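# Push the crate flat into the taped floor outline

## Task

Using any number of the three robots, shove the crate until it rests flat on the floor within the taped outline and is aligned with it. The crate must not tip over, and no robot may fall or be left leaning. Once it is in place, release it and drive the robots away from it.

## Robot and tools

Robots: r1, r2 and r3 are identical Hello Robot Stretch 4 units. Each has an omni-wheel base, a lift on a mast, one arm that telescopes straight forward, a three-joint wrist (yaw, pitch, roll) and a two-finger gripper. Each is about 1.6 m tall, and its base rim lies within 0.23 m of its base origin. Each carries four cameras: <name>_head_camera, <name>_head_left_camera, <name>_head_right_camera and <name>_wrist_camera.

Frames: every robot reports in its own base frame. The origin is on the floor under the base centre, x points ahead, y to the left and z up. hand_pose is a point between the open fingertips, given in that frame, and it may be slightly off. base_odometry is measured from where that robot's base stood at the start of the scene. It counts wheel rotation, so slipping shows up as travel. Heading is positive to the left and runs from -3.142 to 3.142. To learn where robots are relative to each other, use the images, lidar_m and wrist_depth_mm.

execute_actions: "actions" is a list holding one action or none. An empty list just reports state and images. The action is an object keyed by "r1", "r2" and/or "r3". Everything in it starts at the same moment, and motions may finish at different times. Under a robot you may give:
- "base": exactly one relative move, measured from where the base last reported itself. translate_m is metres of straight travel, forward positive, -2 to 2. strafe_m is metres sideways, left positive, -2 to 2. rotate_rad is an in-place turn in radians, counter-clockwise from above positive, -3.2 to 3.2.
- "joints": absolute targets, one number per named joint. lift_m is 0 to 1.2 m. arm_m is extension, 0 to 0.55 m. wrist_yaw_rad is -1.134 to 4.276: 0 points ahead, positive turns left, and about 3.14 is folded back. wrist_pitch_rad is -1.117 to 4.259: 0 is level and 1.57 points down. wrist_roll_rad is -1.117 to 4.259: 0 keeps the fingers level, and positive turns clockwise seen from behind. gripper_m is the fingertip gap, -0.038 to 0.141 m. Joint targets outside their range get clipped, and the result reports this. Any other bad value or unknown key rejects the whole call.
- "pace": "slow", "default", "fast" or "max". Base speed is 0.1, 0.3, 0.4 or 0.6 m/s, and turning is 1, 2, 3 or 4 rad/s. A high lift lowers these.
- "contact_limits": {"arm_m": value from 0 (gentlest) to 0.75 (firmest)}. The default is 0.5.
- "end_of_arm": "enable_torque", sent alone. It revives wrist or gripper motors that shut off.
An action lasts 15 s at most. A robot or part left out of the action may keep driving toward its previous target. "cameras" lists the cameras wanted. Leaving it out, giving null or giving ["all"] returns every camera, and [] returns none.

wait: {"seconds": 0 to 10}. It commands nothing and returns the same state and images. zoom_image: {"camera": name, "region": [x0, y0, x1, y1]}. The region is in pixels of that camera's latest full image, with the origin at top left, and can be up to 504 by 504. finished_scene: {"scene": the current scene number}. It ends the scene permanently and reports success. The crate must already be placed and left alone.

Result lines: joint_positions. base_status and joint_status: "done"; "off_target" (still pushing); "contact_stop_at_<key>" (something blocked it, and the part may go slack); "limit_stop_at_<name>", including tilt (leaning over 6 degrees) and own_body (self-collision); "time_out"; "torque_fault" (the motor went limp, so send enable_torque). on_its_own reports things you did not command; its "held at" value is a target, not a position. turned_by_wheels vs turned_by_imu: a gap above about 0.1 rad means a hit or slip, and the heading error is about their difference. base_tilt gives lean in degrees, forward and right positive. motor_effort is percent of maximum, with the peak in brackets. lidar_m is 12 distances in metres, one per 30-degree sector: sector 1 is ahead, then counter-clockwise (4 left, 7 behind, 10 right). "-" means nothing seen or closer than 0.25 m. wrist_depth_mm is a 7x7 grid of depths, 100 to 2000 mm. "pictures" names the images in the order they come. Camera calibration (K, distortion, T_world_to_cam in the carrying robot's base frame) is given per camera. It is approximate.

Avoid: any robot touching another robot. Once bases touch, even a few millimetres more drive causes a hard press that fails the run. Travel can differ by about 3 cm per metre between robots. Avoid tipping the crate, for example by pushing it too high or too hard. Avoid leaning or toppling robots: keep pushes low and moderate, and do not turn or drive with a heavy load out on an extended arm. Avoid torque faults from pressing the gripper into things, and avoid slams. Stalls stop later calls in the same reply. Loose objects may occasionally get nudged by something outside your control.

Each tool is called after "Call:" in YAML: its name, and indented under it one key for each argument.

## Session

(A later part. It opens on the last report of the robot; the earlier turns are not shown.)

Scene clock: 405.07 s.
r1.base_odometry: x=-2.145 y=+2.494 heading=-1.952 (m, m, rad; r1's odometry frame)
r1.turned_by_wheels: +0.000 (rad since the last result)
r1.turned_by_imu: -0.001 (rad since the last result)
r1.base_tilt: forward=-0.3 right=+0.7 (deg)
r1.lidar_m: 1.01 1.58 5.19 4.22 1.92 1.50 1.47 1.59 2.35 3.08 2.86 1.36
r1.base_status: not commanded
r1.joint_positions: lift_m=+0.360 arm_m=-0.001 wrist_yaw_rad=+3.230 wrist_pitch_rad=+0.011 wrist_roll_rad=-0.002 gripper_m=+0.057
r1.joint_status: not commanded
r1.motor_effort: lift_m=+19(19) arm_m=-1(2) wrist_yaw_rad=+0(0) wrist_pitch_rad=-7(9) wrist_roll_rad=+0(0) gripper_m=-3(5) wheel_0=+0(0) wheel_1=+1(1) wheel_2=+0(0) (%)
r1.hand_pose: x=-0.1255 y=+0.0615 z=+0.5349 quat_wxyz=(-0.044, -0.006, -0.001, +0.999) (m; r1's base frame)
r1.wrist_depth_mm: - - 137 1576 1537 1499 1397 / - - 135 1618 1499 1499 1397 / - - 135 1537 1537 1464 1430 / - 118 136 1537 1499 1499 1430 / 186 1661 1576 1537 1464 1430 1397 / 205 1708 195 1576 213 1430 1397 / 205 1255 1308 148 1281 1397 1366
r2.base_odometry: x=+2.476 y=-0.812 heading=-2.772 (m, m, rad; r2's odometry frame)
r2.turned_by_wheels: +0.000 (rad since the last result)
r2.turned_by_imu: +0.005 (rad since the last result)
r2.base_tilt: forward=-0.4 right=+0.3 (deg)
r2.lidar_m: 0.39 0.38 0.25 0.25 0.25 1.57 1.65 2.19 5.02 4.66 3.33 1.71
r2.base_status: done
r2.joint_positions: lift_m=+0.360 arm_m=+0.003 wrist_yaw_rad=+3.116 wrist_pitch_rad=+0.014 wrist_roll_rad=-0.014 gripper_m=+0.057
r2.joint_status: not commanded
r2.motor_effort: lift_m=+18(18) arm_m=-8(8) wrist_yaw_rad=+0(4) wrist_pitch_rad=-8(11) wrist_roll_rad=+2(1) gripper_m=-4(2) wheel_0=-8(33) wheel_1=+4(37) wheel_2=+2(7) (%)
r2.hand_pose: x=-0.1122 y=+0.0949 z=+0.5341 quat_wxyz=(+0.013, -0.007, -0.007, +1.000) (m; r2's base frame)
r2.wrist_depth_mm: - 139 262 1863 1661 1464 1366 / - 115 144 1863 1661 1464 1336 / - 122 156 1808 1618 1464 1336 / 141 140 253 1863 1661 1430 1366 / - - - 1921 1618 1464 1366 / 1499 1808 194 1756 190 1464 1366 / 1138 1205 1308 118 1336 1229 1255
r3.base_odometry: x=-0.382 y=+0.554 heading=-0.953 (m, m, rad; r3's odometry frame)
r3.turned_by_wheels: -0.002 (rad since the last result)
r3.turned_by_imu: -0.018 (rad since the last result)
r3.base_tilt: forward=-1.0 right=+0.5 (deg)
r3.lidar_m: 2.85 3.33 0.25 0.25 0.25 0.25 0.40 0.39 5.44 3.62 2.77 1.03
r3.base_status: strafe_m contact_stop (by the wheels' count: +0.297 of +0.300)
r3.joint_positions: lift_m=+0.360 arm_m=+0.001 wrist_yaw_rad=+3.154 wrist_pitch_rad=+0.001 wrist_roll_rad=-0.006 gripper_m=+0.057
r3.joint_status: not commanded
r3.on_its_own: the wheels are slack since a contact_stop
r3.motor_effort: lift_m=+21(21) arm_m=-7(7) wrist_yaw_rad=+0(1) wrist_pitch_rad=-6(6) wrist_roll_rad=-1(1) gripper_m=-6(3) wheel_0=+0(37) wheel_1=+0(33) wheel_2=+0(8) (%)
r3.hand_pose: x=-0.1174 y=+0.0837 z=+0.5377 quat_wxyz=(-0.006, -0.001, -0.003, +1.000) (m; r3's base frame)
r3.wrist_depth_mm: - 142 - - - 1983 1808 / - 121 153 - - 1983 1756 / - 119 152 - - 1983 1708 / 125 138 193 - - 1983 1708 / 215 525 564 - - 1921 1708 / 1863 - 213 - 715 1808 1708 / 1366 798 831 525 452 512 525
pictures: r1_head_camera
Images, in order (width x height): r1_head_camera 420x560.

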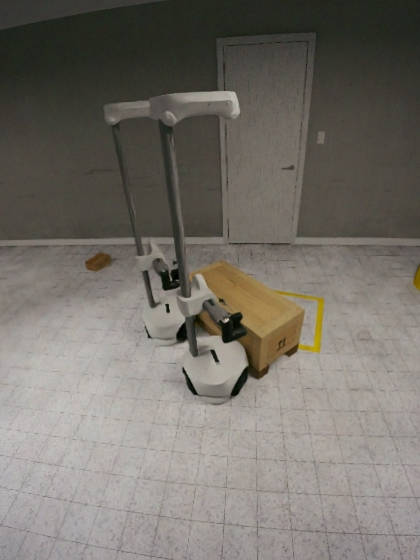

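Now rotate.

Call:
execute_actions:
  actions:
    - {"r2":{"base":{"strafe_m":-0.2}},"r3":{"base":{"strafe_m":-0.1}}}
  cameras: []

Call:
execute_actions:
  actions:
    - {"r3":{"base":{"rotate_rad":0.15}},"r2":{"base":{"rotate_rad":0.5}}}
  cameras: []

Call:
execute_actions:
  actions:
    - {"r3":{"base":{"translate_m":0.06}}}
  cameras: []

Call:
execute_actions:
  actions:
    - {"r3":{"base":{"strafe_m":0.27}}}
  cameras: ["r1_head_camera","r3_head_left_camera"]

Scene clock: 410.33 s.
r1.base_odometry: x=-2.145 y=+2.494 heading=-1.952 (m, m, rad; r1's odometry frame)
r1.turned_by_wheels: +0.000 (rad since the last result)
r1.turned_by_imu: -0.002 (rad since the last result)
r1.base_tilt: forward=-0.3 right=+0.7 (deg)
r1.lidar_m: 0.99 1.11 5.19 4.18 1.94 1.52 1.47 1.59 2.35 3.07 2.85 1.38
r1.base_status: not commanded
r1.joint_positions: lift_m=+0.360 arm_m=-0.001 wrist_yaw_rad=+3.230 wrist_pitch_rad=+0.011 wrist_roll_rad=-0.002 gripper_m=+0.057
r1.joint_status: not commanded
r1.motor_effort: lift_m=+19(19) arm_m=-2(2) wrist_yaw_rad=+0(0) wrist_pitch_rad=-8(8) wrist_roll_rad=+0(0) gripper_m=-5(3) wheel_0=+0(1) wheel_1=+0(0) wheel_2=+0(0) (%)
r1.hand_pose: x=-0.1255 y=+0.0615 z=+0.5349 quat_wxyz=(-0.044, -0.006, -0.001, +0.999) (m; r1's base frame)
r1.wrist_depth_mm: - - 137 1576 1576 1464 1430 / - - 135 1537 1537 1464 1464 / - - 135 1537 1576 1499 1430 / - 118 136 1576 1499 1464 1366 / 185 1708 1618 1618 1499 1464 1397 / 204 1708 195 1576 213 1464 1397 / 205 1205 1336 147 1255 1366 1366
r2.base_odometry: x=+2.404 y=-0.625 heading=-2.772 (m, m, rad; r2's odometry frame)
r2.turned_by_wheels: +0.000 (rad since the last result)
r2.turned_by_imu: +0.000 (rad since the last result)
r2.base_tilt: forward=-0.4 right=+0.4 (deg)
r2.lidar_m: 0.44 0.42 0.42 0.38 0.41 1.67 1.72 2.30 4.86 4.53 3.24 3.06
r2.base_status: done
r2.joint_positions: lift_m=+0.360 arm_m=+0.003 wrist_yaw_rad=+3.116 wrist_pitch_rad=+0.014 wrist_roll_rad=-0.014 gripper_m=+0.057
r2.joint_status: not commanded
r2.motor_effort: lift_m=+18(18) arm_m=-8(8) wrist_yaw_rad=+0(0) wrist_pitch_rad=-10(9) wrist_roll_rad=+1(1) gripper_m=-4(3) wheel_0=+0(9) wheel_1=-2(9) wheel_2=-1(1) (%)
r2.hand_pose: x=-0.1122 y=+0.0949 z=+0.5341 quat_wxyz=(+0.013, -0.007, -0.007, +1.000) (m; r2's base frame)
r2.wrist_depth_mm: - 139 262 1983 1708 1537 1397 / - 116 144 1983 1756 1576 1397 / - 122 157 1921 1756 1576 1430 / 141 140 254 1983 1756 1576 1397 / - - - 1983 1708 1537 1397 / 1537 1808 194 1921 192 1537 1430 / 1118 1205 1336 118 1397 1255 1308
r3.base_odometry: x=-0.464 y=+0.496 heading=-0.953 (m, m, rad; r3's odometry frame)
r3.turned_by_wheels: +0.000 (rad since the last result)
r3.turned_by_imu: -0.002 (rad since the last result)
r3.base_tilt: forward=-0.9 right=+0.5 (deg)
r3.lidar_m: 1.02 3.43 0.33 0.28 0.28 0.38 0.43 0.42 5.34 3.57 2.73 0.97
r3.base_status: done
r3.joint_positions: lift_m=+0.360 arm_m=+0.001 wrist_yaw_rad=+3.154 wrist_pitch_rad=+0.001 wrist_roll_rad=-0.006 gripper_m=+0.057
r3.joint_status: not commanded
r3.motor_effort: lift_m=+21(21) arm_m=-7(7) wrist_yaw_rad=-1(1) wrist_pitch_rad=-6(5) wrist_roll_rad=+0(2) gripper_m=-4(3) wheel_0=+0(9) wheel_1=-1(10) wheel_2=+0(1) (%)
r3.hand_pose: x=-0.1174 y=+0.0837 z=+0.5377 quat_wxyz=(-0.006, -0.001, -0.003, +1.000) (m; r3's base frame)
r3.wrist_depth_mm: - 142 - - - - 1808 / - 121 153 - - - 1808 / - 119 151 - - - 1863 / 125 138 193 - - 1983 1808 / 215 530 - - - 1983 1756 / 1863 842 213 - 723 809 1756 / 1397 788 891 1499 521 508 521
pictures: none
No camera images: the call's "cameras" was empty. Leave "cameras" out to get every camera's image.

Scene clock: 411.60 s.
r1.base_odometry: x=-2.145 y=+2.494 heading=-1.952 (m, m, rad; r1's odometry frame)
r1.turned_by_wheels: +0.000 (rad since the last result)
r1.turned_by_imu: +0.000 (rad since the last result)
r1.base_tilt: forward=-0.2 right=+0.6 (deg)
r1.lidar_m: 1.00 1.12 5.19 4.21 1.93 1.51 1.48 1.59 2.33 3.08 2.84 1.37
r1.base_status: not commanded
r1.joint_positions: lift_m=+0.360 arm_m=-0.001 wrist_yaw_rad=+3.230 wrist_pitch_rad=+0.011 wrist_roll_rad=-0.002 gripper_m=+0.057
r1.joint_status: not commanded
r1.motor_effort: lift_m=+19(19) arm_m=-2(2) wrist_yaw_rad=+0(0) wrist_pitch_rad=-8(5) wrist_roll_rad=+0(0) gripper_m=-3(3) wheel_0=+0(0) wheel_1=+0(0) wheel_2=+0(0) (%)
r1.hand_pose: x=-0.1255 y=+0.0615 z=+0.5349 quat_wxyz=(-0.044, -0.006, -0.001, +0.999) (m; r1's base frame)
r1.wrist_depth_mm: - - 137 1618 1499 1464 1430 / - - 135 1618 1537 1464 1366 / - - 135 1537 1499 1464 1430 / - 118 136 1499 1499 1464 1430 / 186 1708 1661 1576 1464 1430 1430 / 204 1708 195 1537 214 1464 1397 / 206 1229 1308 148 1308 1366 1366
r2.base_odometry: x=+2.403 y=-0.625 heading=-2.272 (m, m, rad; r2's odometry frame)
r2.turned_by_wheels: +0.500 (rad since the last result)
r2.turned_by_imu: +0.502 (rad since the last result)
r2.base_tilt: forward=-0.4 right=+0.4 (deg)
r2.lidar_m: 0.40 0.44 0.37 0.39 1.66 1.73 2.30 4.85 4.65 3.26 3.07 0.47
r2.base_status: done
r2.joint_positions: lift_m=+0.360 arm_m=+0.003 wrist_yaw_rad=+3.116 wrist_pitch_rad=+0.014 wrist_roll_rad=-0.014 gripper_m=+0.057
r2.joint_status: not commanded
r2.motor_effort: lift_m=+18(19) arm_m=-8(8) wrist_yaw_rad=+0(1) wrist_pitch_rad=-9(10) wrist_roll_rad=+0(1) gripper_m=-2(3) wheel_0=-1(6) wheel_1=-3(6) wheel_2=+0(5) (%)
r2.hand_pose: x=-0.1122 y=+0.0949 z=+0.5341 quat_wxyz=(+0.013, -0.007, -0.007, +1.000) (m; r2's base frame)
r2.wrist_depth_mm: - 139 260 - - 1756 1499 / - 115 144 - - 1756 1499 / - 122 157 - - 1756 1499 / 141 140 252 - - 1756 1499 / - - - - - 1756 1499 / 1499 1863 194 1921 190 1708 1499 / 1138 1229 1366 118 1397 1255 1366
r3.base_odometry: x=-0.464 y=+0.496 heading=-0.804 (m, m, rad; r3's odometry frame)
r3.turned_by_wheels: +0.149 (rad since the last result)
r3.turned_by_imu: +0.149 (rad since the last result)
r3.base_tilt: forward=-1.0 right=+0.5 (deg)
r3.lidar_m: 2.98 3.36 0.28 0.25 0.28 0.42 0.42 0.43 5.35 3.20 2.66 0.97
r3.base_status: done
r3.joint_positions: lift_m=+0.360 arm_m=+0.001 wrist_yaw_rad=+3.154 wrist_pitch_rad=+0.001 wrist_roll_rad=-0.006 gripper_m=+0.057
r3.joint_status: not commanded
r3.motor_effort: lift_m=+21(21) arm_m=-7(7) wrist_yaw_rad=+0(1) wrist_pitch_rad=-6(4) wrist_roll_rad=-1(1) gripper_m=-7(1) wheel_0=-2(8) wheel_1=-3(8) wheel_2=-2(5) (%)
r3.hand_pose: x=-0.1174 y=+0.0837 z=+0.5377 quat_wxyz=(-0.006, -0.001, -0.003, +1.000) (m; r3's base frame)
r3.wrist_depth_mm: - 142 - - - - 1863 / - 121 153 - - - 1808 / - 119 152 - - - 1808 / 126 138 193 - - 1983 1808 / 214 - 580 - - - 1808 / 1863 - 213 - 732 1921 1661 / 1397 798 904 1499 585 530 525
pictures: none
No camera images: the call's "cameras" was empty. Leave "cameras" out to get every camera's image.

Scene clock: 412.87 s.
r1.base_odometry: x=-2.145 y=+2.494 heading=-1.952 (m, m, rad; r1's odometry frame)
r1.turned_by_wheels: +0.000 (rad since the last result)
r1.turned_by_imu: +0.000 (rad since the last result)
r1.base_tilt: forward=-0.5 right=+0.7 (deg)
r1.lidar_m: 0.94 1.15 5.17 4.20 1.89 1.51 1.46 1.59 2.34 3.09 2.83 1.36
r1.base_status: not commanded
r1.joint_positions: lift_m=+0.360 arm_m=-0.001 wrist_yaw_rad=+3.230 wrist_pitch_rad=+0.011 wrist_roll_rad=-0.002 gripper_m=+0.057
r1.joint_status: not commanded
r1.motor_effort: lift_m=+19(19) arm_m=-2(2) wrist_yaw_rad=+0(0) wrist_pitch_rad=-7(7) wrist_roll_rad=+0(0) gripper_m=-2(3) wheel_0=+0(0) wheel_1=+1(1) wheel_2=+0(0) (%)
r1.hand_pose: x=-0.1255 y=+0.0615 z=+0.5349 quat_wxyz=(-0.044, -0.006, -0.001, +0.999) (m; r1's base frame)
r1.wrist_depth_mm: - - 137 1618 1499 1464 1430 / - - 136 1576 1537 1464 1464 / - - 135 1537 1576 1464 1397 / - 118 136 1576 1499 1430 1397 / 185 1661 1618 1618 1499 1464 1397 / 205 1661 195 1537 214 1397 1430 / 205 1205 1366 148 1308 1366 1366
r2.base_odometry: x=+2.403 y=-0.625 heading=-2.272 (m, m, rad; r2's odometry frame)
r2.turned_by_wheels: +0.000 (rad since the last result)
r2.turned_by_imu: +0.000 (rad since the last result)
r2.base_tilt: forward=-0.3 right=+0.4 (deg)
r2.lidar_m: 0.46 0.49 0.39 0.38 1.66 1.72 2.28 4.85 4.66 3.27 3.05 0.50
r2.base_status: not commanded
r2.joint_positions: lift_m=+0.360 arm_m=+0.003 wrist_yaw_rad=+3.116 wrist_pitch_rad=+0.014 wrist_roll_rad=-0.014 gripper_m=+0.057
r2.joint_status: not commanded
r2.motor_effort: lift_m=+18(19) arm_m=-8(8) wrist_yaw_rad=-2(1) wrist_pitch_rad=-8(7) wrist_roll_rad=+2(1) gripper_m=-3(4) wheel_0=-1(1) wheel_1=-3(3) wheel_2=+0(0) (%)
r2.hand_pose: x=-0.1122 y=+0.0949 z=+0.5341 quat_wxyz=(+0.013, -0.007, -0.007, +1.000) (m; r2's base frame)
r2.wrist_depth_mm: - 139 260 - - 1808 1499 / - 115 144 - - 1808 1499 / - 122 157 - - 1708 1464 / 141 140 254 - - 1756 1499 / - - - - - 1808 1499 / 1464 1808 193 1983 190 1708 1464 / 1138 1205 1336 118 1366 1255 1308
r3.base_odometry: x=-0.422 y=+0.453 heading=-0.803 (m, m, rad; r3's odometry frame)
r3.turned_by_wheels: +0.000 (rad since the last result)
r3.turned_by_imu: +0.000 (rad since the last result)
r3.base_tilt: forward=-0.9 right=+0.5 (deg)
r3.lidar_m: 2.91 3.32 0.30 0.26 0.31 0.39 0.47 0.49 5.38 3.12 2.62 0.92
r3.base_status: done
r3.joint_positions: lift_m=+0.360 arm_m=+0.001 wrist_yaw_rad=+3.154 wrist_pitch_rad=+0.001 wrist_roll_rad=-0.006 gripper_m=+0.057
r3.joint_status: not commanded
r3.motor_effort: lift_m=+21(21) arm_m=-7(7) wrist_yaw_rad=-2(2) wrist_pitch_rad=-6(5) wrist_roll_rad=-1(2) gripper_m=-7(2) wheel_0=+2(6) wheel_1=+1(6) wheel_2=+1(10) (%)
r3.hand_pose: x=-0.1174 y=+0.0837 z=+0.5377 quat_wxyz=(-0.006, -0.001, -0.003, +1.000) (m; r3's base frame)
r3.wrist_depth_mm: - 142 - - - - 1921 / - 121 153 - - - 1863 / - 119 152 - - - 1863 / 125 139 194 - - - 1808 / 214 - 732 - - - 1756 / 1921 - 213 - 732 809 1255 / 1336 831 891 1537 591 530 525
pictures: none
No camera images: the call's "cameras" was empty. Leave "cameras" out to get every camera's image.

Scene clock: 414.70 s.
r1.base_odometry: x=-2.145 y=+2.494 heading=-1.952 (m, m, rad; r1's odometry frame)
r1.turned_by_wheels: +0.000 (rad since the last result)
r1.turned_by_imu: -0.001 (rad since the last result)
r1.base_tilt: forward=-0.2 right=+0.7 (deg)
r1.lidar_m: 1.04 1.54 5.22 4.21 1.92 1.51 1.46 1.57 2.37 3.09 2.85 1.33
r1.base_status: not commanded
r1.joint_positions: lift_m=+0.360 arm_m=-0.001 wrist_yaw_rad=+3.230 wrist_pitch_rad=+0.011 wrist_roll_rad=-0.002 gripper_m=+0.057
r1.joint_status: not commanded
r1.motor_effort: lift_m=+19(19) arm_m=-1(1) wrist_yaw_rad=+0(0) wrist_pitch_rad=-8(8) wrist_roll_rad=+0(0) gripper_m=-3(3) wheel_0=+0(0) wheel_1=+0(0) wheel_2=+0(0) (%)
r1.hand_pose: x=-0.1255 y=+0.0615 z=+0.5349 quat_wxyz=(-0.044, -0.006, -0.001, +0.999) (m; r1's base frame)
r1.wrist_depth_mm: - - 137 1576 1499 1430 1430 / - - 135 1499 1537 1499 1499 / - - 135 1576 1537 1537 1366 / - 118 136 1537 1537 1499 1430 / 186 1661 1618 1537 1464 1499 1397 / 204 1661 195 1576 213 1430 1430 / 205 1229 1336 147 1281 1336 1366
r2.base_odometry: x=+2.403 y=-0.625 heading=-2.272 (m, m, rad; r2's odometry frame)
r2.turned_by_wheels: +0.000 (rad since the last result)
r2.turned_by_imu: +0.000 (rad since the last result)
r2.base_tilt: forward=-0.3 right=+0.4 (deg)
r2.lidar_m: 0.55 0.51 0.38 0.51 1.68 1.72 2.27 4.85 4.59 3.26 3.06 1.57
r2.base_status: not commanded
r2.joint_positions: lift_m=+0.360 arm_m=+0.003 wrist_yaw_rad=+3.116 wrist_pitch_rad=+0.014 wrist_roll_rad=-0.014 gripper_m=+0.057
r2.joint_status: not commanded
r2.motor_effort: lift_m=+18(19) arm_m=-8(8) wrist_yaw_rad=-1(0) wrist_pitch_rad=-10(10) wrist_roll_rad=-1(0) gripper_m=-2(2) wheel_0=-1(1) wheel_1=-3(3) wheel_2=+0(0) (%)
r2.hand_pose: x=-0.1122 y=+0.0949 z=+0.5341 quat_wxyz=(+0.013, -0.007, -0.007, +1.000) (m; r2's base frame)
r2.wrist_depth_mm: - 139 262 - - 1808 1430 / - 116 144 - - 1808 1499 / - 122 157 - - 1756 1499 / 140 140 254 - - 1808 1499 / - - - - - 1756 1464 / 1499 1808 193 1921 189 1708 1464 / 1118 1205 1336 118 1366 1229 1308
r3.base_odometry: x=-0.261 y=+0.605 heading=-0.806 (m, m, rad; r3's odometry frame)
r3.turned_by_wheels: -0.003 (rad since the last result)
r3.turned_by_imu: -0.055 (rad since the last result)
r3.base_tilt: forward=-0.9 right=+0.5 (deg)
r3.lidar_m: 2.98 3.20 0.25 0.25 0.25 0.25 0.45 0.56 5.53 3.42 2.76 1.01
r3.base_status: strafe_m contact_stop (by the wheels' count: +0.221 of +0.270)
r3.joint_positions: lift_m=+0.360 arm_m=+0.001 wrist_yaw_rad=+3.154 wrist_pitch_rad=+0.001 wrist_roll_rad=-0.006 gripper_m=+0.057
r3.joint_status: not commanded
r3.on_its_own: the wheels are slack since a contact_stop
r3.motor_effort: lift_m=+21(21) arm_m=-7(7) wrist_yaw_rad=-1(0) wrist_pitch_rad=-5(5) wrist_roll_rad=-1(1) gripper_m=-2(6) wheel_0=+0(36) wheel_1=+0(33) wheel_2=+0(10) (%)
r3.hand_pose: x=-0.1174 y=+0.0838 z=+0.5377 quat_wxyz=(-0.006, -0.001, -0.003, +1.000) (m; r3's base frame)
r3.wrist_depth_mm: - 142 - - - 1983 1708 / - 121 153 - - 1921 1756 / - 120 152 - - 1983 1708 / 125 138 193 - - 1921 1708 / 214 723 - - - 1921 1661 / 1708 - 213 798 723 1808 1618 / 831 809 1336 484 452 512 525
pictures: r1_head_camera, r3_head_left_camera
Images, in order (width x height): r1_head_camera 420x560, r3_head_left_camera 420x672.

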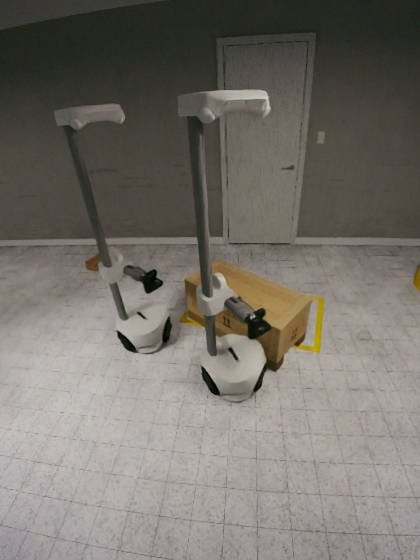

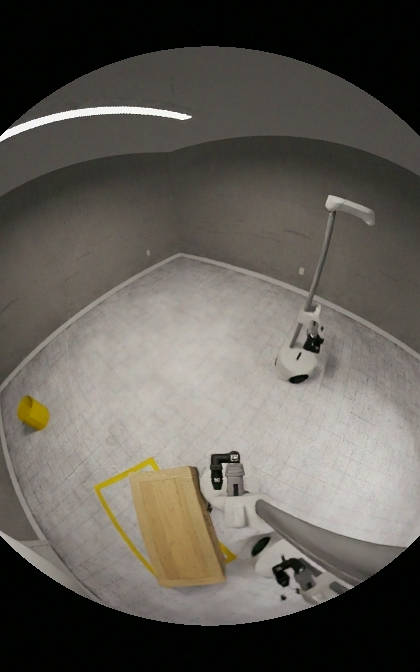

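Call:
execute_actions:
  actions:
    - {"r3":{"base":{"strafe_m":-0.1}}}
  cameras: []

Call:
execute_actions:
  actions:
    - {"r3":{"base":{"rotate_rad":0.25}}}
  cameras: []

Call:
execute_actions:
  actions:
    - {"r3":{"base":{"translate_m":0.09}}}
  cameras: []

Call:
execute_actions:
  actions:
    - {"r3":{"base":{"strafe_m":0.27}}}
  cameras: ["r1_head_camera","r3_head_left_camera","r2_head_left_camera"]

Scene clock: 418.83 s.
r1.base_odometry: x=-2.145 y=+2.494 heading=-1.952 (m, m, rad; r1's odometry frame)
r1.turned_by_wheels: +0.000 (rad since the last result)
r1.turned_by_imu: -0.002 (rad since the last result)
r1.base_tilt: forward=-0.3 right=+0.6 (deg)
r1.lidar_m: 1.00 1.55 5.20 4.21 1.91 1.50 1.48 1.59 2.36 3.09 2.85 1.31
r1.base_status: not commanded
r1.joint_positions: lift_m=+0.360 arm_m=-0.001 wrist_yaw_rad=+3.230 wrist_pitch_rad=+0.011 wrist_roll_rad=-0.002 gripper_m=+0.057
r1.joint_status: not commanded
r1.motor_effort: lift_m=+19(19) arm_m=-2(2) wrist_yaw_rad=+1(0) wrist_pitch_rad=-9(8) wrist_roll_rad=+0(0) gripper_m=-4(0) wheel_0=+0(0) wheel_1=+0(0) wheel_2=+0(0) (%)
r1.hand_pose: x=-0.1255 y=+0.0615 z=+0.5349 quat_wxyz=(-0.044, -0.006, -0.001, +0.999) (m; r1's base frame)
r1.wrist_depth_mm: - - 137 1618 1537 1464 1430 / - - 136 1576 1537 1464 1397 / - - 135 1537 1499 1499 1397 / - 118 136 1576 1464 1464 1397 / 186 1661 1661 1576 1499 1464 1430 / 205 1661 195 1618 214 1464 1430 / 205 1229 1336 147 1281 1397 1308
r2.base_odometry: x=+2.403 y=-0.625 heading=-2.272 (m, m, rad; r2's odometry frame)
r2.turned_by_wheels: +0.000 (rad since the last result)
r2.turned_by_imu: +0.000 (rad since the last result)
r2.base_tilt: forward=-0.4 right=+0.4 (deg)
r2.lidar_m: 0.51 0.47 0.38 0.50 1.67 1.73 2.28 4.86 4.62 3.24 3.05 1.55
r2.base_status: not commanded
r2.joint_positions: lift_m=+0.360 arm_m=+0.003 wrist_yaw_rad=+3.116 wrist_pitch_rad=+0.014 wrist_roll_rad=-0.014 gripper_m=+0.057
r2.joint_status: not commanded
r2.motor_effort: lift_m=+18(18) arm_m=-8(8) wrist_yaw_rad=+0(1) wrist_pitch_rad=-9(8) wrist_roll_rad=+1(1) gripper_m=+0(2) wheel_0=+0(1) wheel_1=-3(3) wheel_2=+0(0) (%)
r2.hand_pose: x=-0.1122 y=+0.0949 z=+0.5341 quat_wxyz=(+0.013, -0.007, -0.007, +1.000) (m; r2's base frame)
r2.wrist_depth_mm: - 139 260 - - 1756 1499 / - 116 144 - - 1756 1464 / - 122 156 - - 1756 1499 / 141 140 253 - - 1756 1499 / - - - - - 1756 1499 / 1464 1808 193 1921 190 1661 1499 / 1118 1229 1308 118 1397 1229 1308
r3.base_odometry: x=-0.334 y=+0.535 heading=-0.806 (m, m, rad; r3's odometry frame)
r3.turned_by_wheels: +0.000 (rad since the last result)
r3.turned_by_imu: -0.001 (rad since the last result)
r3.base_tilt: forward=-0.9 right=+0.5 (deg)
r3.lidar_m: 2.92 3.25 0.36 0.27 0.28 0.35 0.51 0.50 5.48 3.36 2.69 0.97
r3.base_status: done
r3.joint_positions: lift_m=+0.360 arm_m=+0.001 wrist_yaw_rad=+3.154 wrist_pitch_rad=+0.001 wrist_roll_rad=-0.006 gripper_m=+0.057
r3.joint_status: not commanded
r3.motor_effort: lift_m=+21(21) arm_m=-7(7) wrist_yaw_rad=+1(0) wrist_pitch_rad=-7(6) wrist_roll_rad=-2(1) gripper_m=-1(4) wheel_0=+1(10) wheel_1=+0(9) wheel_2=+0(1) (%)
r3.hand_pose: x=-0.1174 y=+0.0837 z=+0.5377 quat_wxyz=(-0.006, -0.001, -0.003, +1.000) (m; r3's base frame)
r3.wrist_depth_mm: - 142 - - - - 1808 / - 121 154 - - - 1808 / - 119 152 - - 1983 1756 / 126 138 193 - - - 1756 / 214 640 - - - 1983 1708 / 1863 - 213 - 723 809 1708 / 1366 809 891 691 480 508 525
pictures: none
No camera images: the call's "cameras" was empty. Leave "cameras" out to get every camera's image.

Scene clock: 419.83 s.
r1.base_odometry: x=-2.145 y=+2.494 heading=-1.952 (m, m, rad; r1's odometry frame)
r1.turned_by_wheels: +0.000 (rad since the last result)
r1.turned_by_imu: +0.000 (rad since the last result)
r1.base_tilt: forward=-0.4 right=+0.7 (deg)
r1.lidar_m: 0.99 1.54 5.19 4.19 1.92 1.51 1.47 1.59 2.33 3.09 2.85 1.33
r1.base_status: not commanded
r1.joint_positions: lift_m=+0.360 arm_m=-0.001 wrist_yaw_rad=+3.230 wrist_pitch_rad=+0.011 wrist_roll_rad=-0.002 gripper_m=+0.057
r1.joint_status: not commanded
r1.motor_effort: lift_m=+19(19) arm_m=-2(1) wrist_yaw_rad=+0(0) wrist_pitch_rad=-8(8) wrist_roll_rad=+0(0) gripper_m=-4(5) wheel_0=+0(0) wheel_1=+0(0) wheel_2=+0(0) (%)
r1.hand_pose: x=-0.1255 y=+0.0615 z=+0.5349 quat_wxyz=(-0.044, -0.006, -0.001, +0.999) (m; r1's base frame)
r1.wrist_depth_mm: - - 137 1576 1537 1464 1430 / - - 135 1576 1499 1499 1366 / - - 135 1576 1537 1499 1430 / - 118 136 1618 1537 1464 1397 / 186 1618 1618 1576 1499 1464 1397 / 204 1661 195 1537 213 1464 1430 / 204 1229 1336 147 1308 1366 1366
r2.base_odometry: x=+2.403 y=-0.625 heading=-2.272 (m, m, rad; r2's odometry frame)
r2.turned_by_wheels: +0.000 (rad since the last result)
r2.turned_by_imu: +0.000 (rad since the last result)
r2.base_tilt: forward=-0.3 right=+0.4 (deg)
r2.lidar_m: 0.51 0.50 0.38 0.46 1.65 1.71 2.30 4.87 4.59 3.25 3.06 0.67
r2.base_status: not commanded
r2.joint_positions: lift_m=+0.360 arm_m=+0.003 wrist_yaw_rad=+3.116 wrist_pitch_rad=+0.014 wrist_roll_rad=-0.014 gripper_m=+0.057
r2.joint_status: not commanded
r2.motor_effort: lift_m=+18(18) arm_m=-8(8) wrist_yaw_rad=+0(0) wrist_pitch_rad=-10(9) wrist_roll_rad=+1(2) gripper_m=-2(4) wheel_0=+0(1) wheel_1=-3(3) wheel_2=+0(0) (%)
r2.hand_pose: x=-0.1122 y=+0.0949 z=+0.5341 quat_wxyz=(+0.013, -0.007, -0.007, +1.000) (m; r2's base frame)
r2.wrist_depth_mm: - 139 262 - - 1808 1499 / - 116 144 - - 1756 1464 / - 121 157 - - 1808 1499 / 140 140 253 - - 1756 1464 / - - - - - 1863 1464 / 1499 1808 194 1921 191 1708 1499 / 1118 1205 1366 118 1336 1205 1281
r3.base_odometry: x=-0.334 y=+0.535 heading=-0.557 (m, m, rad; r3's odometry frame)
r3.turned_by_wheels: +0.249 (rad since the last result)
r3.turned_by_imu: +0.250 (rad since the last result)
r3.base_tilt: forward=-1.0 right=+0.6 (deg)
r3.lidar_m: 3.39 3.22 0.27 0.28 0.28 0.46 0.51 0.57 4.42 2.89 0.94 0.99
r3.base_status: done
r3.joint_positions: lift_m=+0.360 arm_m=+0.001 wrist_yaw_rad=+3.154 wrist_pitch_rad=+0.001 wrist_roll_rad=-0.006 gripper_m=+0.057
r3.joint_status: not commanded
r3.motor_effort: lift_m=+21(21) arm_m=-7(7) wrist_yaw_rad=-1(0) wrist_pitch_rad=-5(5) wrist_roll_rad=-2(1) gripper_m=-2(2) wheel_0=-2(4) wheel_1=-2(8) wheel_2=-2(7) (%)
r3.hand_pose: x=-0.1174 y=+0.0837 z=+0.5377 quat_wxyz=(-0.006, -0.001, -0.003, +1.000) (m; r3's base frame)
r3.wrist_depth_mm: - 142 615 - - - 1921 / - 121 153 - - - 1808 / - 120 152 - - - 1863 / 125 138 193 - - - 1808 / 214 - 904 - - - 1808 / 1921 - 213 - - 1983 1708 / 1366 1060 891 1499 609 535 530
pictures: none
No camera images: the call's "cameras" was empty. Leave "cameras" out to get every camera's image.

Scene clock: 421.33 s.
r1.base_odometry: x=-2.145 y=+2.494 heading=-1.952 (m, m, rad; r1's odometry frame)
r1.turned_by_wheels: +0.000 (rad since the last result)
r1.turned_by_imu: -0.001 (rad since the last result)
r1.base_tilt: forward=-0.3 right=+0.5 (deg)
r1.lidar_m: 0.92 1.54 5.18 4.20 1.91 1.51 1.47 1.57 2.34 3.09 2.84 1.31
r1.base_status: not commanded
r1.joint_positions: lift_m=+0.360 arm_m=-0.001 wrist_yaw_rad=+3.230 wrist_pitch_rad=+0.011 wrist_roll_rad=-0.002 gripper_m=+0.057
r1.joint_status: not commanded
r1.motor_effort: lift_m=+19(19) arm_m=-1(1) wrist_yaw_rad=+0(1) wrist_pitch_rad=-9(8) wrist_roll_rad=+0(0) gripper_m=-4(5) wheel_0=+0(0) wheel_1=+0(0) wheel_2=+0(0) (%)
r1.hand_pose: x=-0.1255 y=+0.0615 z=+0.5349 quat_wxyz=(-0.044, -0.006, -0.001, +0.999) (m; r1's base frame)
r1.wrist_depth_mm: - - 137 1618 1576 1537 1464 / - - 135 1618 1537 1430 1430 / - - 135 1576 1499 1499 1430 / - 118 136 1537 1499 1397 1430 / 186 1756 1618 1576 1464 1464 1430 / 204 1661 195 1576 214 1464 1397 / 204 1255 1366 148 1308 1430 1397
r2.base_odometry: x=+2.403 y=-0.625 heading=-2.272 (m, m, rad; r2's odometry frame)
r2.turned_by_wheels: +0.000 (rad since the last result)
r2.turned_by_imu: +0.000 (rad since the last result)
r2.base_tilt: forward=-0.4 right=+0.4 (deg)
r2.lidar_m: 0.60 0.50 0.37 0.49 1.67 1.72 2.30 4.86 4.62 3.26 3.07 1.57
r2.base_status: not commanded
r2.joint_positions: lift_m=+0.360 arm_m=+0.003 wrist_yaw_rad=+3.116 wrist_pitch_rad=+0.014 wrist_roll_rad=-0.014 gripper_m=+0.057
r2.joint_status: not commanded
r2.motor_effort: lift_m=+19(18) arm_m=-8(8) wrist_yaw_rad=+1(1) wrist_pitch_rad=-8(10) wrist_roll_rad=+0(2) gripper_m=-2(4) wheel_0=-1(1) wheel_1=-3(2) wheel_2=+0(0) (%)
r2.hand_pose: x=-0.1122 y=+0.0949 z=+0.5341 quat_wxyz=(+0.013, -0.007, -0.007, +1.000) (m; r2's base frame)
r2.wrist_depth_mm: - 139 260 - - 1756 1464 / - 115 144 - - 1808 1499 / - 122 157 - - 1808 1464 / 141 140 253 - - 1808 1499 / - - - - - 1756 1499 / 1464 1808 193 1921 191 1708 1537 / 1138 1229 1336 118 1397 1255 1281
r3.base_odometry: x=-0.257 y=+0.488 heading=-0.556 (m, m, rad; r3's odometry frame)
r3.turned_by_wheels: +0.000 (rad since the last result)
r3.turned_by_imu: +0.000 (rad since the last result)
r3.base_tilt: forward=-0.9 right=+0.5 (deg)
r3.lidar_m: 3.31 3.15 0.28 0.28 0.30 0.44 0.60 0.68 4.31 2.83 0.91 0.96
r3.base_status: done
r3.joint_positions: lift_m=+0.360 arm_m=+0.001 wrist_yaw_rad=+3.154 wrist_pitch_rad=+0.001 wrist_roll_rad=-0.006 gripper_m=+0.057
r3.joint_status: not commanded
r3.motor_effort: lift_m=+21(21) arm_m=-7(7) wrist_yaw_rad=-1(0) wrist_pitch_rad=-5(5) wrist_roll_rad=+0(0) gripper_m=-6(1) wheel_0=+2(6) wheel_1=+2(5) wheel_2=+0(9) (%)
r3.hand_pose: x=-0.1174 y=+0.0837 z=+0.5377 quat_wxyz=(-0.006, -0.001, -0.003, +1.000) (m; r3's base frame)
r3.wrist_depth_mm: - 142 647 - - - 1921 / - 121 153 - - - 1863 / - 119 152 - - - 1808 / 125 138 193 - - - 1808 / 214 - - - - - 1863 / 1863 - 213 - 778 809 1281 / 1366 1060 891 1008 615 530 525
pictures: none
No camera images: the call's "cameras" was empty. Leave "cameras" out to get every camera's image.

Scene clock: 423.17 s.
r1.base_odometry: x=-2.145 y=+2.494 heading=-1.952 (m, m, rad; r1's odometry frame)
r1.turned_by_wheels: +0.000 (rad since the last result)
r1.turned_by_imu: -0.001 (rad since the last result)
r1.base_tilt: forward=-0.3 right=+0.5 (deg)
r1.lidar_m: 1.07 1.55 5.18 4.21 1.93 1.51 1.46 1.57 2.33 3.10 2.84 1.15
r1.base_status: not commanded
r1.joint_positions: lift_m=+0.360 arm_m=-0.001 wrist_yaw_rad=+3.230 wrist_pitch_rad=+0.011 wrist_roll_rad=-0.002 gripper_m=+0.057
r1.joint_status: not commanded
r1.motor_effort: lift_m=+19(19) arm_m=-1(2) wrist_yaw_rad=+0(0) wrist_pitch_rad=-9(9) wrist_roll_rad=+0(0) gripper_m=+0(8) wheel_0=+1(0) wheel_1=+0(1) wheel_2=+0(0) (%)
r1.hand_pose: x=-0.1255 y=+0.0615 z=+0.5349 quat_wxyz=(-0.044, -0.006, -0.001, +0.999) (m; r1's base frame)
r1.wrist_depth_mm: - - 137 1618 1499 1464 1430 / - - 135 1576 1537 1430 1430 / - - 135 1576 1576 1464 1397 / - 118 136 1537 1537 1430 1464 / 186 1708 1618 1618 1499 1464 1430 / 205 1661 195 1576 214 1464 1397 / 205 1205 1366 147 1281 1397 1366
r2.base_odometry: x=+2.403 y=-0.625 heading=-2.272 (m, m, rad; r2's odometry frame)
r2.turned_by_wheels: +0.000 (rad since the last result)
r2.turned_by_imu: +0.000 (rad since the last result)
r2.base_tilt: forward=-0.2 right=+0.5 (deg)
r2.lidar_m: 0.65 0.52 0.38 0.53 1.65 1.72 2.26 4.85 4.66 3.24 3.06 1.56
r2.base_status: not commanded
r2.joint_positions: lift_m=+0.360 arm_m=+0.003 wrist_yaw_rad=+3.116 wrist_pitch_rad=+0.014 wrist_roll_rad=-0.014 gripper_m=+0.057
r2.joint_status: not commanded
r2.motor_effort: lift_m=+19(19) arm_m=-8(8) wrist_yaw_rad=+1(1) wrist_pitch_rad=-9(9) wrist_roll_rad=+1(1) gripper_m=-1(2) wheel_0=+0(0) wheel_1=-3(3) wheel_2=+0(0) (%)
r2.hand_pose: x=-0.1122 y=+0.0949 z=+0.5341 quat_wxyz=(+0.013, -0.007, -0.007, +1.000) (m; r2's base frame)
r2.wrist_depth_mm: - 139 262 - - 1756 1499 / - 116 144 - - 1756 1499 / - 122 157 - - 1756 1499 / 140 140 253 - - 1808 1464 / - - - - - 1708 1464 / 1464 1756 193 1921 190 1708 1464 / 1138 1229 1336 118 1366 1255 1308
r3.base_odometry: x=-0.139 y=+0.674 heading=-0.562 (m, m, rad; r3's odometry frame)
r3.turned_by_wheels: -0.006 (rad since the last result)
r3.turned_by_imu: -0.059 (rad since the last result)
r3.base_tilt: forward=-1.0 right=+0.5 (deg)
r3.lidar_m: 3.34 3.01 0.25 0.25 0.25 0.25 0.45 0.62 4.92 3.07 1.06 1.14
r3.base_status: strafe_m contact_stop (by the wheels' count: +0.221 of +0.270)
r3.joint_positions: lift_m=+0.360 arm_m=+0.001 wrist_yaw_rad=+3.154 wrist_pitch_rad=+0.001 wrist_roll_rad=-0.006 gripper_m=+0.057
r3.joint_status: not commanded
r3.on_its_own: the wheels are slack since a contact_stop
r3.motor_effort: lift_m=+21(21) arm_m=-7(7) wrist_yaw_rad=-1(0) wrist_pitch_rad=-6(5) wrist_roll_rad=-2(0) gripper_m=-4(7) wheel_0=+0(35) wheel_1=-1(33) wheel_2=+0(9) (%)
r3.hand_pose: x=-0.1174 y=+0.0837 z=+0.5377 quat_wxyz=(-0.006, -0.001, -0.003, +1.000) (m; r3's base frame)
r3.wrist_depth_mm: - 142 - - - - 1756 / - 121 154 - - - 1708 / - 119 152 - - - 1756 / 125 138 193 - - 1983 1661 / 213 976 - - - - 1661 / 1863 - 213 1863 715 1808 1618 / 1255 809 904 488 449 512 521
pictures: r1_head_camera, r2_head_left_camera, r3_head_left_camera
Images, in order (width x height): r1_head_camera 420x560, r2_head_left_camera 420x672, r3_head_left_camera 420x672.

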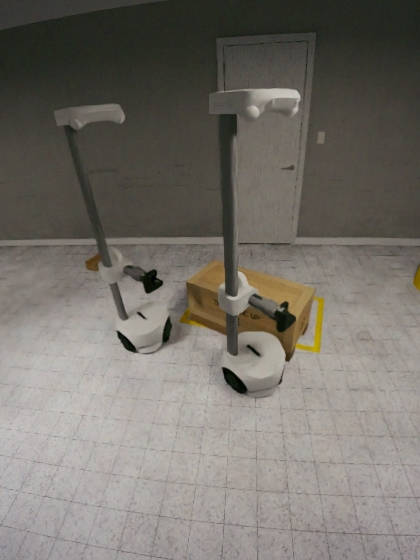

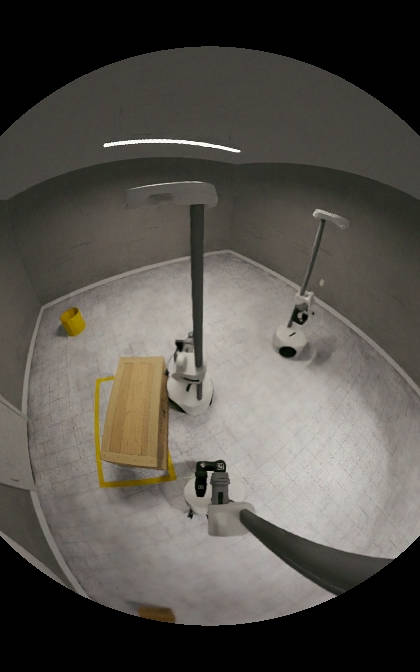

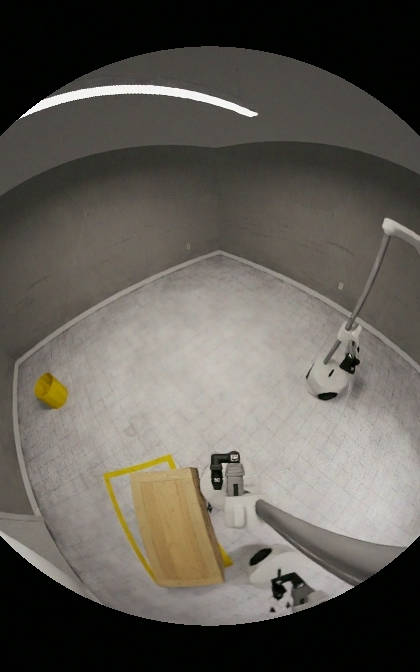

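Call:
execute_actions:
  actions:
    - {"r3":{"base":{"strafe_m":-0.1}}}
  cameras: []

Call:
execute_actions:
  actions:
    - {"r3":{"base":{"rotate_rad":0.25}},"r2":{"base":{"rotate_rad":0.12}}}
  cameras: []

Call:
execute_actions:
  actions:
    - {"r3":{"base":{"translate_m":0.08}},"r2":{"base":{"translate_m":0.15}}}
  cameras: []

Call:
execute_actions:
  actions:
    - {"r3":{"base":{"strafe_m":0.27}}}
  cameras: ["r1_head_camera","r3_head_left_camera","r2_head_left_camera"]

Scene clock: 428.17 s.
r1.base_odometry: x=-2.145 y=+2.494 heading=-1.952 (m, m, rad; r1's odometry frame)
r1.turned_by_wheels: +0.000 (rad since the last result)
r1.turned_by_imu: -0.002 (rad since the last result)
r1.base_tilt: forward=-0.3 right=+0.6 (deg)
r1.lidar_m: 0.99 1.56 5.20 4.22 1.93 1.50 1.47 1.59 2.36 3.08 2.83 1.16
r1.base_status: not commanded
r1.joint_positions: lift_m=+0.360 arm_m=-0.001 wrist_yaw_rad=+3.230 wrist_pitch_rad=+0.011 wrist_roll_rad=-0.002 gripper_m=+0.057
r1.joint_status: not commanded
r1.motor_effort: lift_m=+19(19) arm_m=-2(2) wrist_yaw_rad=+0(0) wrist_pitch_rad=-7(9) wrist_roll_rad=+0(0) gripper_m=-3(3) wheel_0=+0(0) wheel_1=+0(0) wheel_2=+0(0) (%)
r1.hand_pose: x=-0.1255 y=+0.0615 z=+0.5349 quat_wxyz=(-0.044, -0.006, -0.001, +0.999) (m; r1's base frame)
r1.wrist_depth_mm: - - 137 1618 1537 1464 1430 / - - 135 1618 1537 1464 1430 / - - 135 1618 1537 1464 1430 / - 118 136 1576 1499 1464 1397 / 186 1661 1618 1576 1499 1464 1430 / 204 1661 195 1576 214 1464 1430 / 204 1160 1281 147 1281 1366 1366
r2.base_odometry: x=+2.403 y=-0.625 heading=-2.272 (m, m, rad; r2's odometry frame)
r2.turned_by_wheels: +0.000 (rad since the last result)
r2.turned_by_imu: +0.000 (rad since the last result)
r2.base_tilt: forward=-0.3 right=+0.4 (deg)
r2.lidar_m: 0.64 0.54 0.35 0.56 1.64 1.72 2.32 4.87 4.64 3.25 3.05 1.56
r2.base_status: not commanded
r2.joint_positions: lift_m=+0.360 arm_m=+0.003 wrist_yaw_rad=+3.116 wrist_pitch_rad=+0.014 wrist_roll_rad=-0.014 gripper_m=+0.057
r2.joint_status: not commanded
r2.motor_effort: lift_m=+19(18) arm_m=-8(8) wrist_yaw_rad=-1(1) wrist_pitch_rad=-8(8) wrist_roll_rad=+0(3) gripper_m=-2(2) wheel_0=-1(1) wheel_1=-3(3) wheel_2=+0(0) (%)
r2.hand_pose: x=-0.1122 y=+0.0949 z=+0.5341 quat_wxyz=(+0.013, -0.007, -0.007, +1.000) (m; r2's base frame)
r2.wrist_depth_mm: - 139 260 - - 1808 1464 / - 116 144 - - 1756 1464 / - 122 156 - - 1756 1464 / 141 140 254 - - 1756 1499 / - - - - - 1808 1499 / 1499 1808 194 1921 190 1661 1464 / 1118 1229 1366 118 1397 1229 1308
r3.base_odometry: x=-0.192 y=+0.590 heading=-0.562 (m, m, rad; r3's odometry frame)
r3.turned_by_wheels: +0.000 (rad since the last result)
r3.turned_by_imu: -0.001 (rad since the last result)
r3.base_tilt: forward=-0.9 right=+0.5 (deg)
r3.lidar_m: 3.25 3.07 0.33 0.27 0.29 0.36 0.62 0.63 4.81 3.01 0.99 1.02
r3.base_status: done
r3.joint_positions: lift_m=+0.360 arm_m=+0.001 wrist_yaw_rad=+3.154 wrist_pitch_rad=+0.001 wrist_roll_rad=-0.006 gripper_m=+0.057
r3.joint_status: not commanded
r3.motor_effort: lift_m=+21(21) arm_m=-7(7) wrist_yaw_rad=+0(1) wrist_pitch_rad=-4(5) wrist_roll_rad=-2(1) gripper_m=-3(3) wheel_0=+1(12) wheel_1=+2(9) wheel_2=+0(1) (%)
r3.hand_pose: x=-0.1174 y=+0.0837 z=+0.5377 quat_wxyz=(-0.006, -0.001, -0.003, +1.000) (m; r3's base frame)
r3.wrist_depth_mm: - 142 - - - - 1808 / - 121 153 - - - 1808 / - 119 152 - - - 1808 / 125 138 194 - - - 1808 / 214 1008 - - - - 1756 / 1863 1921 213 - 723 820 1708 / 1397 820 891 723 492 504 521
pictures: none
No camera images: the call's "cameras" was empty. Leave "cameras" out to get every camera's image.

Scene clock: 429.17 s.
r1.base_odometry: x=-2.145 y=+2.494 heading=-1.952 (m, m, rad; r1's odometry frame)
r1.turned_by_wheels: +0.000 (rad since the last result)
r1.turned_by_imu: +0.000 (rad since the last result)
r1.base_tilt: forward=-0.3 right=+0.8 (deg)
r1.lidar_m: 1.01 1.53 5.20 4.20 1.93 1.51 1.48 1.57 2.34 3.08 2.83 1.16
r1.base_status: not commanded
r1.joint_positions: lift_m=+0.360 arm_m=-0.001 wrist_yaw_rad=+3.230 wrist_pitch_rad=+0.011 wrist_roll_rad=-0.002 gripper_m=+0.057
r1.joint_status: not commanded
r1.motor_effort: lift_m=+19(19) arm_m=-2(2) wrist_yaw_rad=+0(0) wrist_pitch_rad=-9(9) wrist_roll_rad=+0(0) gripper_m=+3(1) wheel_0=+0(0) wheel_1=+0(0) wheel_2=+0(0) (%)
r1.hand_pose: x=-0.1255 y=+0.0615 z=+0.5349 quat_wxyz=(-0.044, -0.006, -0.001, +0.999) (m; r1's base frame)
r1.wrist_depth_mm: - - 137 1661 1499 1430 1430 / - - 135 1618 1576 1537 1430 / - - 135 1576 1499 1430 1397 / - 118 136 1618 1499 1430 1397 / 187 1661 1756 1576 1537 1464 1397 / 204 1661 195 1576 213 1430 1397 / 205 1229 1366 147 1255 1336 1366
r2.base_odometry: x=+2.403 y=-0.625 heading=-2.152 (m, m, rad; r2's odometry frame)
r2.turned_by_wheels: +0.120 (rad since the last result)
r2.turned_by_imu: +0.120 (rad since the last result)
r2.base_tilt: forward=-0.4 right=+0.3 (deg)
r2.lidar_m: 0.63 0.48 0.37 1.72 1.67 1.77 2.61 4.86 4.08 3.16 3.07 1.56
r2.base_status: done
r2.joint_positions: lift_m=+0.360 arm_m=+0.003 wrist_yaw_rad=+3.116 wrist_pitch_rad=+0.014 wrist_roll_rad=-0.014 gripper_m=+0.057
r2.joint_status: not commanded
r2.motor_effort: lift_m=+18(19) arm_m=-8(8) wrist_yaw_rad=+1(1) wrist_pitch_rad=-10(9) wrist_roll_rad=+1(2) gripper_m=-4(4) wheel_0=-4(7) wheel_1=-2(8) wheel_2=-1(6) (%)
r2.hand_pose: x=-0.1122 y=+0.0949 z=+0.5341 quat_wxyz=(+0.013, -0.007, -0.007, +1.000) (m; r2's base frame)
r2.wrist_depth_mm: - 139 260 - - 1863 1576 / - 115 144 - - 1921 1576 / - 122 157 - - 1921 1576 / 140 140 254 - - 1921 1618 / - - - - - 1863 1576 / 1499 1808 194 1983 190 1756 1537 / 1160 1205 1308 118 1336 1255 1308
r3.base_odometry: x=-0.192 y=+0.590 heading=-0.312 (m, m, rad; r3's odometry frame)
r3.turned_by_wheels: +0.250 (rad since the last result)
r3.turned_by_imu: +0.250 (rad since the last result)
r3.base_tilt: forward=-1.0 right=+0.5 (deg)
r3.lidar_m: 3.12 3.09 0.28 0.26 0.30 0.47 0.63 5.62 3.61 2.73 0.99 2.86
r3.base_status: done
r3.joint_positions: lift_m=+0.360 arm_m=+0.001 wrist_yaw_rad=+3.154 wrist_pitch_rad=+0.001 wrist_roll_rad=-0.006 gripper_m=+0.057
r3.joint_status: not commanded
r3.motor_effort: lift_m=+21(21) arm_m=-7(7) wrist_yaw_rad=-2(0) wrist_pitch_rad=-6(6) wrist_roll_rad=-2(2) gripper_m=-6(2) wheel_0=-1(6) wheel_1=-2(7) wheel_2=-2(6) (%)
r3.hand_pose: x=-0.1174 y=+0.0837 z=+0.5377 quat_wxyz=(-0.006, -0.001, -0.003, +1.000) (m; r3's base frame)
r3.wrist_depth_mm: - 142 661 - - - - / - 121 153 - - - 1921 / - 120 152 - - - 1921 / 125 139 194 - - - 1921 / 213 - - - - - 1921 / 1863 - 213 - - - 1863 / 1397 1281 891 946 647 530 525
pictures: none
No camera images: the call's "cameras" was empty. Leave "cameras" out to get every camera's image.

Scene clock: 431.00 s.
r1.base_odometry: x=-2.145 y=+2.494 heading=-1.952 (m, m, rad; r1's odometry frame)
r1.turned_by_wheels: +0.000 (rad since the last result)
r1.turned_by_imu: -0.001 (rad since the last result)
r1.base_tilt: forward=-0.2 right=+0.7 (deg)
r1.lidar_m: 0.96 1.44 5.18 4.21 1.94 1.50 1.47 1.58 2.34 3.09 2.85 1.02
r1.base_status: not commanded
r1.joint_positions: lift_m=+0.360 arm_m=-0.001 wrist_yaw_rad=+3.230 wrist_pitch_rad=+0.011 wrist_roll_rad=-0.002 gripper_m=+0.057
r1.joint_status: not commanded
r1.motor_effort: lift_m=+19(19) arm_m=-1(2) wrist_yaw_rad=+0(0) wrist_pitch_rad=-6(8) wrist_roll_rad=+0(0) gripper_m=-5(0) wheel_0=+0(0) wheel_1=+0(0) wheel_2=+0(0) (%)
r1.hand_pose: x=-0.1255 y=+0.0615 z=+0.5349 quat_wxyz=(-0.044, -0.006, -0.001, +0.999) (m; r1's base frame)
r1.wrist_depth_mm: - - 137 1537 1499 1464 1397 / - - 135 1576 1499 1499 1397 / - - 135 1576 1537 1430 1430 / - 118 137 1576 1499 1464 1397 / 186 1708 1661 1499 1499 1464 1430 / 204 1661 195 1576 214 1499 1397 / 204 1255 1336 147 1281 1366 1366
r2.base_odometry: x=+2.321 y=-0.751 heading=-2.152 (m, m, rad; r2's odometry frame)
r2.turned_by_wheels: +0.000 (rad since the last result)
r2.turned_by_imu: +0.000 (rad since the last result)
r2.base_tilt: forward=-0.3 right=+0.3 (deg)
r2.lidar_m: 0.57 0.44 0.33 0.34 1.70 1.86 2.69 4.98 3.99 3.07 1.48 0.76
r2.base_status: done
r2.joint_positions: lift_m=+0.360 arm_m=+0.003 wrist_yaw_rad=+3.116 wrist_pitch_rad=+0.014 wrist_roll_rad=-0.014 gripper_m=+0.057
r2.joint_status: not commanded
r2.motor_effort: lift_m=+18(19) arm_m=-8(8) wrist_yaw_rad=-1(0) wrist_pitch_rad=-8(10) wrist_roll_rad=+2(0) gripper_m=-3(2) wheel_0=+2(12) wheel_1=+3(10) wheel_2=+0(12) (%)
r2.hand_pose: x=-0.1122 y=+0.0949 z=+0.5341 quat_wxyz=(+0.013, -0.007, -0.007, +1.000) (m; r2's base frame)
r2.wrist_depth_mm: - 139 262 - - - 1661 / - 115 144 - - - 1618 / - 122 157 - - - 1576 / 141 140 253 - - - 1661 / - - - - - - 1618 / 1499 1863 194 1983 191 1808 1576 / 1138 1229 1336 118 1397 1255 1308
r3.base_odometry: x=-0.116 y=+0.565 heading=-0.312 (m, m, rad; r3's odometry frame)
r3.turned_by_wheels: +0.000 (rad since the last result)
r3.turned_by_imu: +0.000 (rad since the last result)
r3.base_tilt: forward=-0.9 right=+0.5 (deg)
r3.lidar_m: 3.07 3.02 0.29 0.29 0.30 0.45 0.56 0.69 3.55 1.07 0.93 2.80
r3.base_status: done
r3.joint_positions: lift_m=+0.360 arm_m=+0.001 wrist_yaw_rad=+3.154 wrist_pitch_rad=+0.001 wrist_roll_rad=-0.006 gripper_m=+0.057
r3.joint_status: not commanded
r3.motor_effort: lift_m=+21(21) arm_m=-7(7) wrist_yaw_rad=+1(0) wrist_pitch_rad=-6(6) wrist_roll_rad=+0(1) gripper_m=-4(4) wheel_0=+2(5) wheel_1=+1(7) wheel_2=+1(10) (%)
r3.hand_pose: x=-0.1174 y=+0.0837 z=+0.5377 quat_wxyz=(-0.006, -0.001, -0.003, +1.000) (m; r3's base frame)
r3.wrist_depth_mm: - 142 627 - - - - / - 121 153 - - - - / - 119 152 - - - 1983 / 125 138 194 - - - - / 213 - - - - - 1921 / 1863 - 214 - 820 820 820 / 1397 1281 904 931 640 530 530
pictures: none
No camera images: the call's "cameras" was empty. Leave "cameras" out to get every camera's image.

Scene clock: 432.80 s.
r1.base_odometry: x=-2.145 y=+2.494 heading=-1.952 (m, m, rad; r1's odometry frame)
r1.turned_by_wheels: +0.000 (rad since the last result)
r1.turned_by_imu: -0.001 (rad since the last result)
r1.base_tilt: forward=-0.4 right=+0.4 (deg)
r1.lidar_m: 1.14 1.42 5.18 4.20 1.91 1.50 1.46 1.60 2.34 3.09 2.83 1.17
r1.base_status: not commanded
r1.joint_positions: lift_m=+0.360 arm_m=-0.001 wrist_yaw_rad=+3.230 wrist_pitch_rad=+0.011 wrist_roll_rad=-0.002 gripper_m=+0.057
r1.joint_status: not commanded
r1.motor_effort: lift_m=+19(19) arm_m=-1(1) wrist_yaw_rad=+0(0) wrist_pitch_rad=-7(10) wrist_roll_rad=+0(0) gripper_m=-6(2) wheel_0=+0(0) wheel_1=+0(0) wheel_2=+0(0) (%)
r1.hand_pose: x=-0.1255 y=+0.0615 z=+0.5349 quat_wxyz=(-0.044, -0.006, -0.001, +0.999) (m; r1's base frame)
r1.wrist_depth_mm: - - 137 1576 1537 1464 1430 / - - 135 1618 1537 1499 1397 / - - 135 1576 1499 1464 1430 / - 118 136 1537 1499 1499 1397 / 186 1708 1618 1576 1464 1464 1430 / 204 1756 195 1576 215 1430 1397 / 205 1255 1366 147 1255 1366 1366
r2.base_odometry: x=+2.321 y=-0.751 heading=-2.152 (m, m, rad; r2's odometry frame)
r2.turned_by_wheels: +0.000 (rad since the last result)
r2.turned_by_imu: +0.000 (rad since the last result)
r2.base_tilt: forward=-0.3 right=+0.4 (deg)
r2.lidar_m: 0.60 0.50 0.31 0.33 1.71 1.85 2.69 4.99 4.01 3.07 1.48 1.44
r2.base_status: not commanded
r2.joint_positions: lift_m=+0.360 arm_m=+0.003 wrist_yaw_rad=+3.116 wrist_pitch_rad=+0.014 wrist_roll_rad=-0.014 gripper_m=+0.057
r2.joint_status: not commanded
r2.motor_effort: lift_m=+19(18) arm_m=-7(8) wrist_yaw_rad=-1(0) wrist_pitch_rad=-11(8) wrist_roll_rad=+0(1) gripper_m=+0(3) wheel_0=+3(3) wheel_1=+4(4) wheel_2=-1(1) (%)
r2.hand_pose: x=-0.1122 y=+0.0949 z=+0.5341 quat_wxyz=(+0.013, -0.007, -0.007, +1.000) (m; r2's base frame)
r2.wrist_depth_mm: - 139 260 - - - 1618 / - 116 144 - - - 1618 / - 122 157 - - - 1661 / 141 140 253 - - - 1618 / - - - - - - 1618 / 1537 1756 193 1863 190 1863 1618 / 1118 1229 1366 118 1397 1205 1336
r3.base_odometry: x=-0.046 y=+0.775 heading=-0.318 (m, m, rad; r3's odometry frame)
r3.turned_by_wheels: -0.006 (rad since the last result)
r3.turned_by_imu: -0.061 (rad since the last result)
r3.base_tilt: forward=-0.9 right=+0.5 (deg)
r3.lidar_m: 3.01 2.89 0.25 0.25 0.25 0.25 0.45 0.59 3.98 1.28 1.12 2.92
r3.base_status: strafe_m contact_stop (by the wheels' count: +0.221 of +0.270)
r3.joint_positions: lift_m=+0.360 arm_m=+0.001 wrist_yaw_rad=+3.154 wrist_pitch_rad=+0.001 wrist_roll_rad=-0.006 gripper_m=+0.057
r3.joint_status: not commanded
r3.on_its_own: the wheels are slack since a contact_stop
r3.motor_effort: lift_m=+21(21) arm_m=-7(7) wrist_yaw_rad=+0(1) wrist_pitch_rad=-6(4) wrist_roll_rad=-2(1) gripper_m=-3(4) wheel_0=+0(37) wheel_1=+0(33) wheel_2=+0(11) (%)
r3.hand_pose: x=-0.1174 y=+0.0837 z=+0.5377 quat_wxyz=(-0.006, -0.001, -0.003, +1.000) (m; r3's base frame)
r3.wrist_depth_mm: - 142 - - - - 1808 / - 121 153 - - - 1756 / - 120 152 - - - 1808 / 125 138 193 - - - 1756 / 215 1008 - - - - 1708 / 1863 - 213 1921 723 1863 1756 / 1366 809 891 492 452 512 525
pictures: r1_head_camera, r2_head_left_camera, r3_head_left_camera
Images, in order (width x height): r1_head_camera 420x560, r2_head_left_camera 420x672, r3_head_left_camera 420x672.

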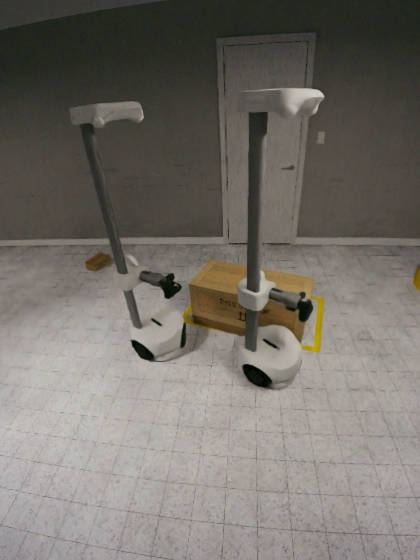

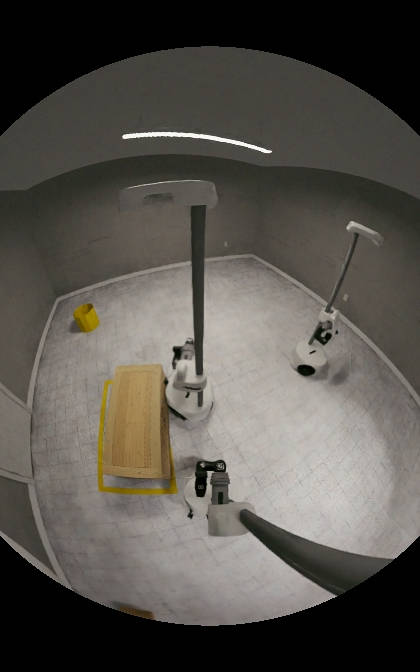

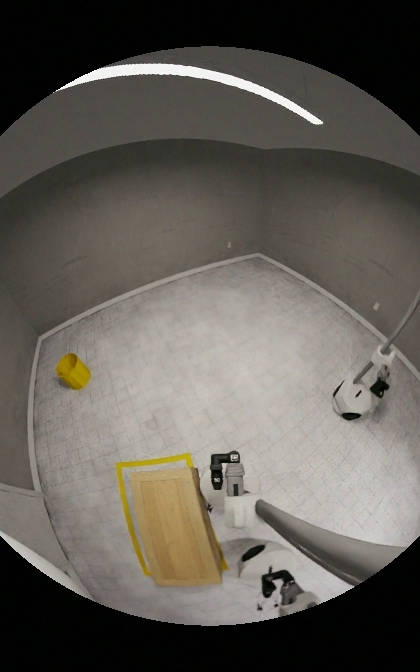

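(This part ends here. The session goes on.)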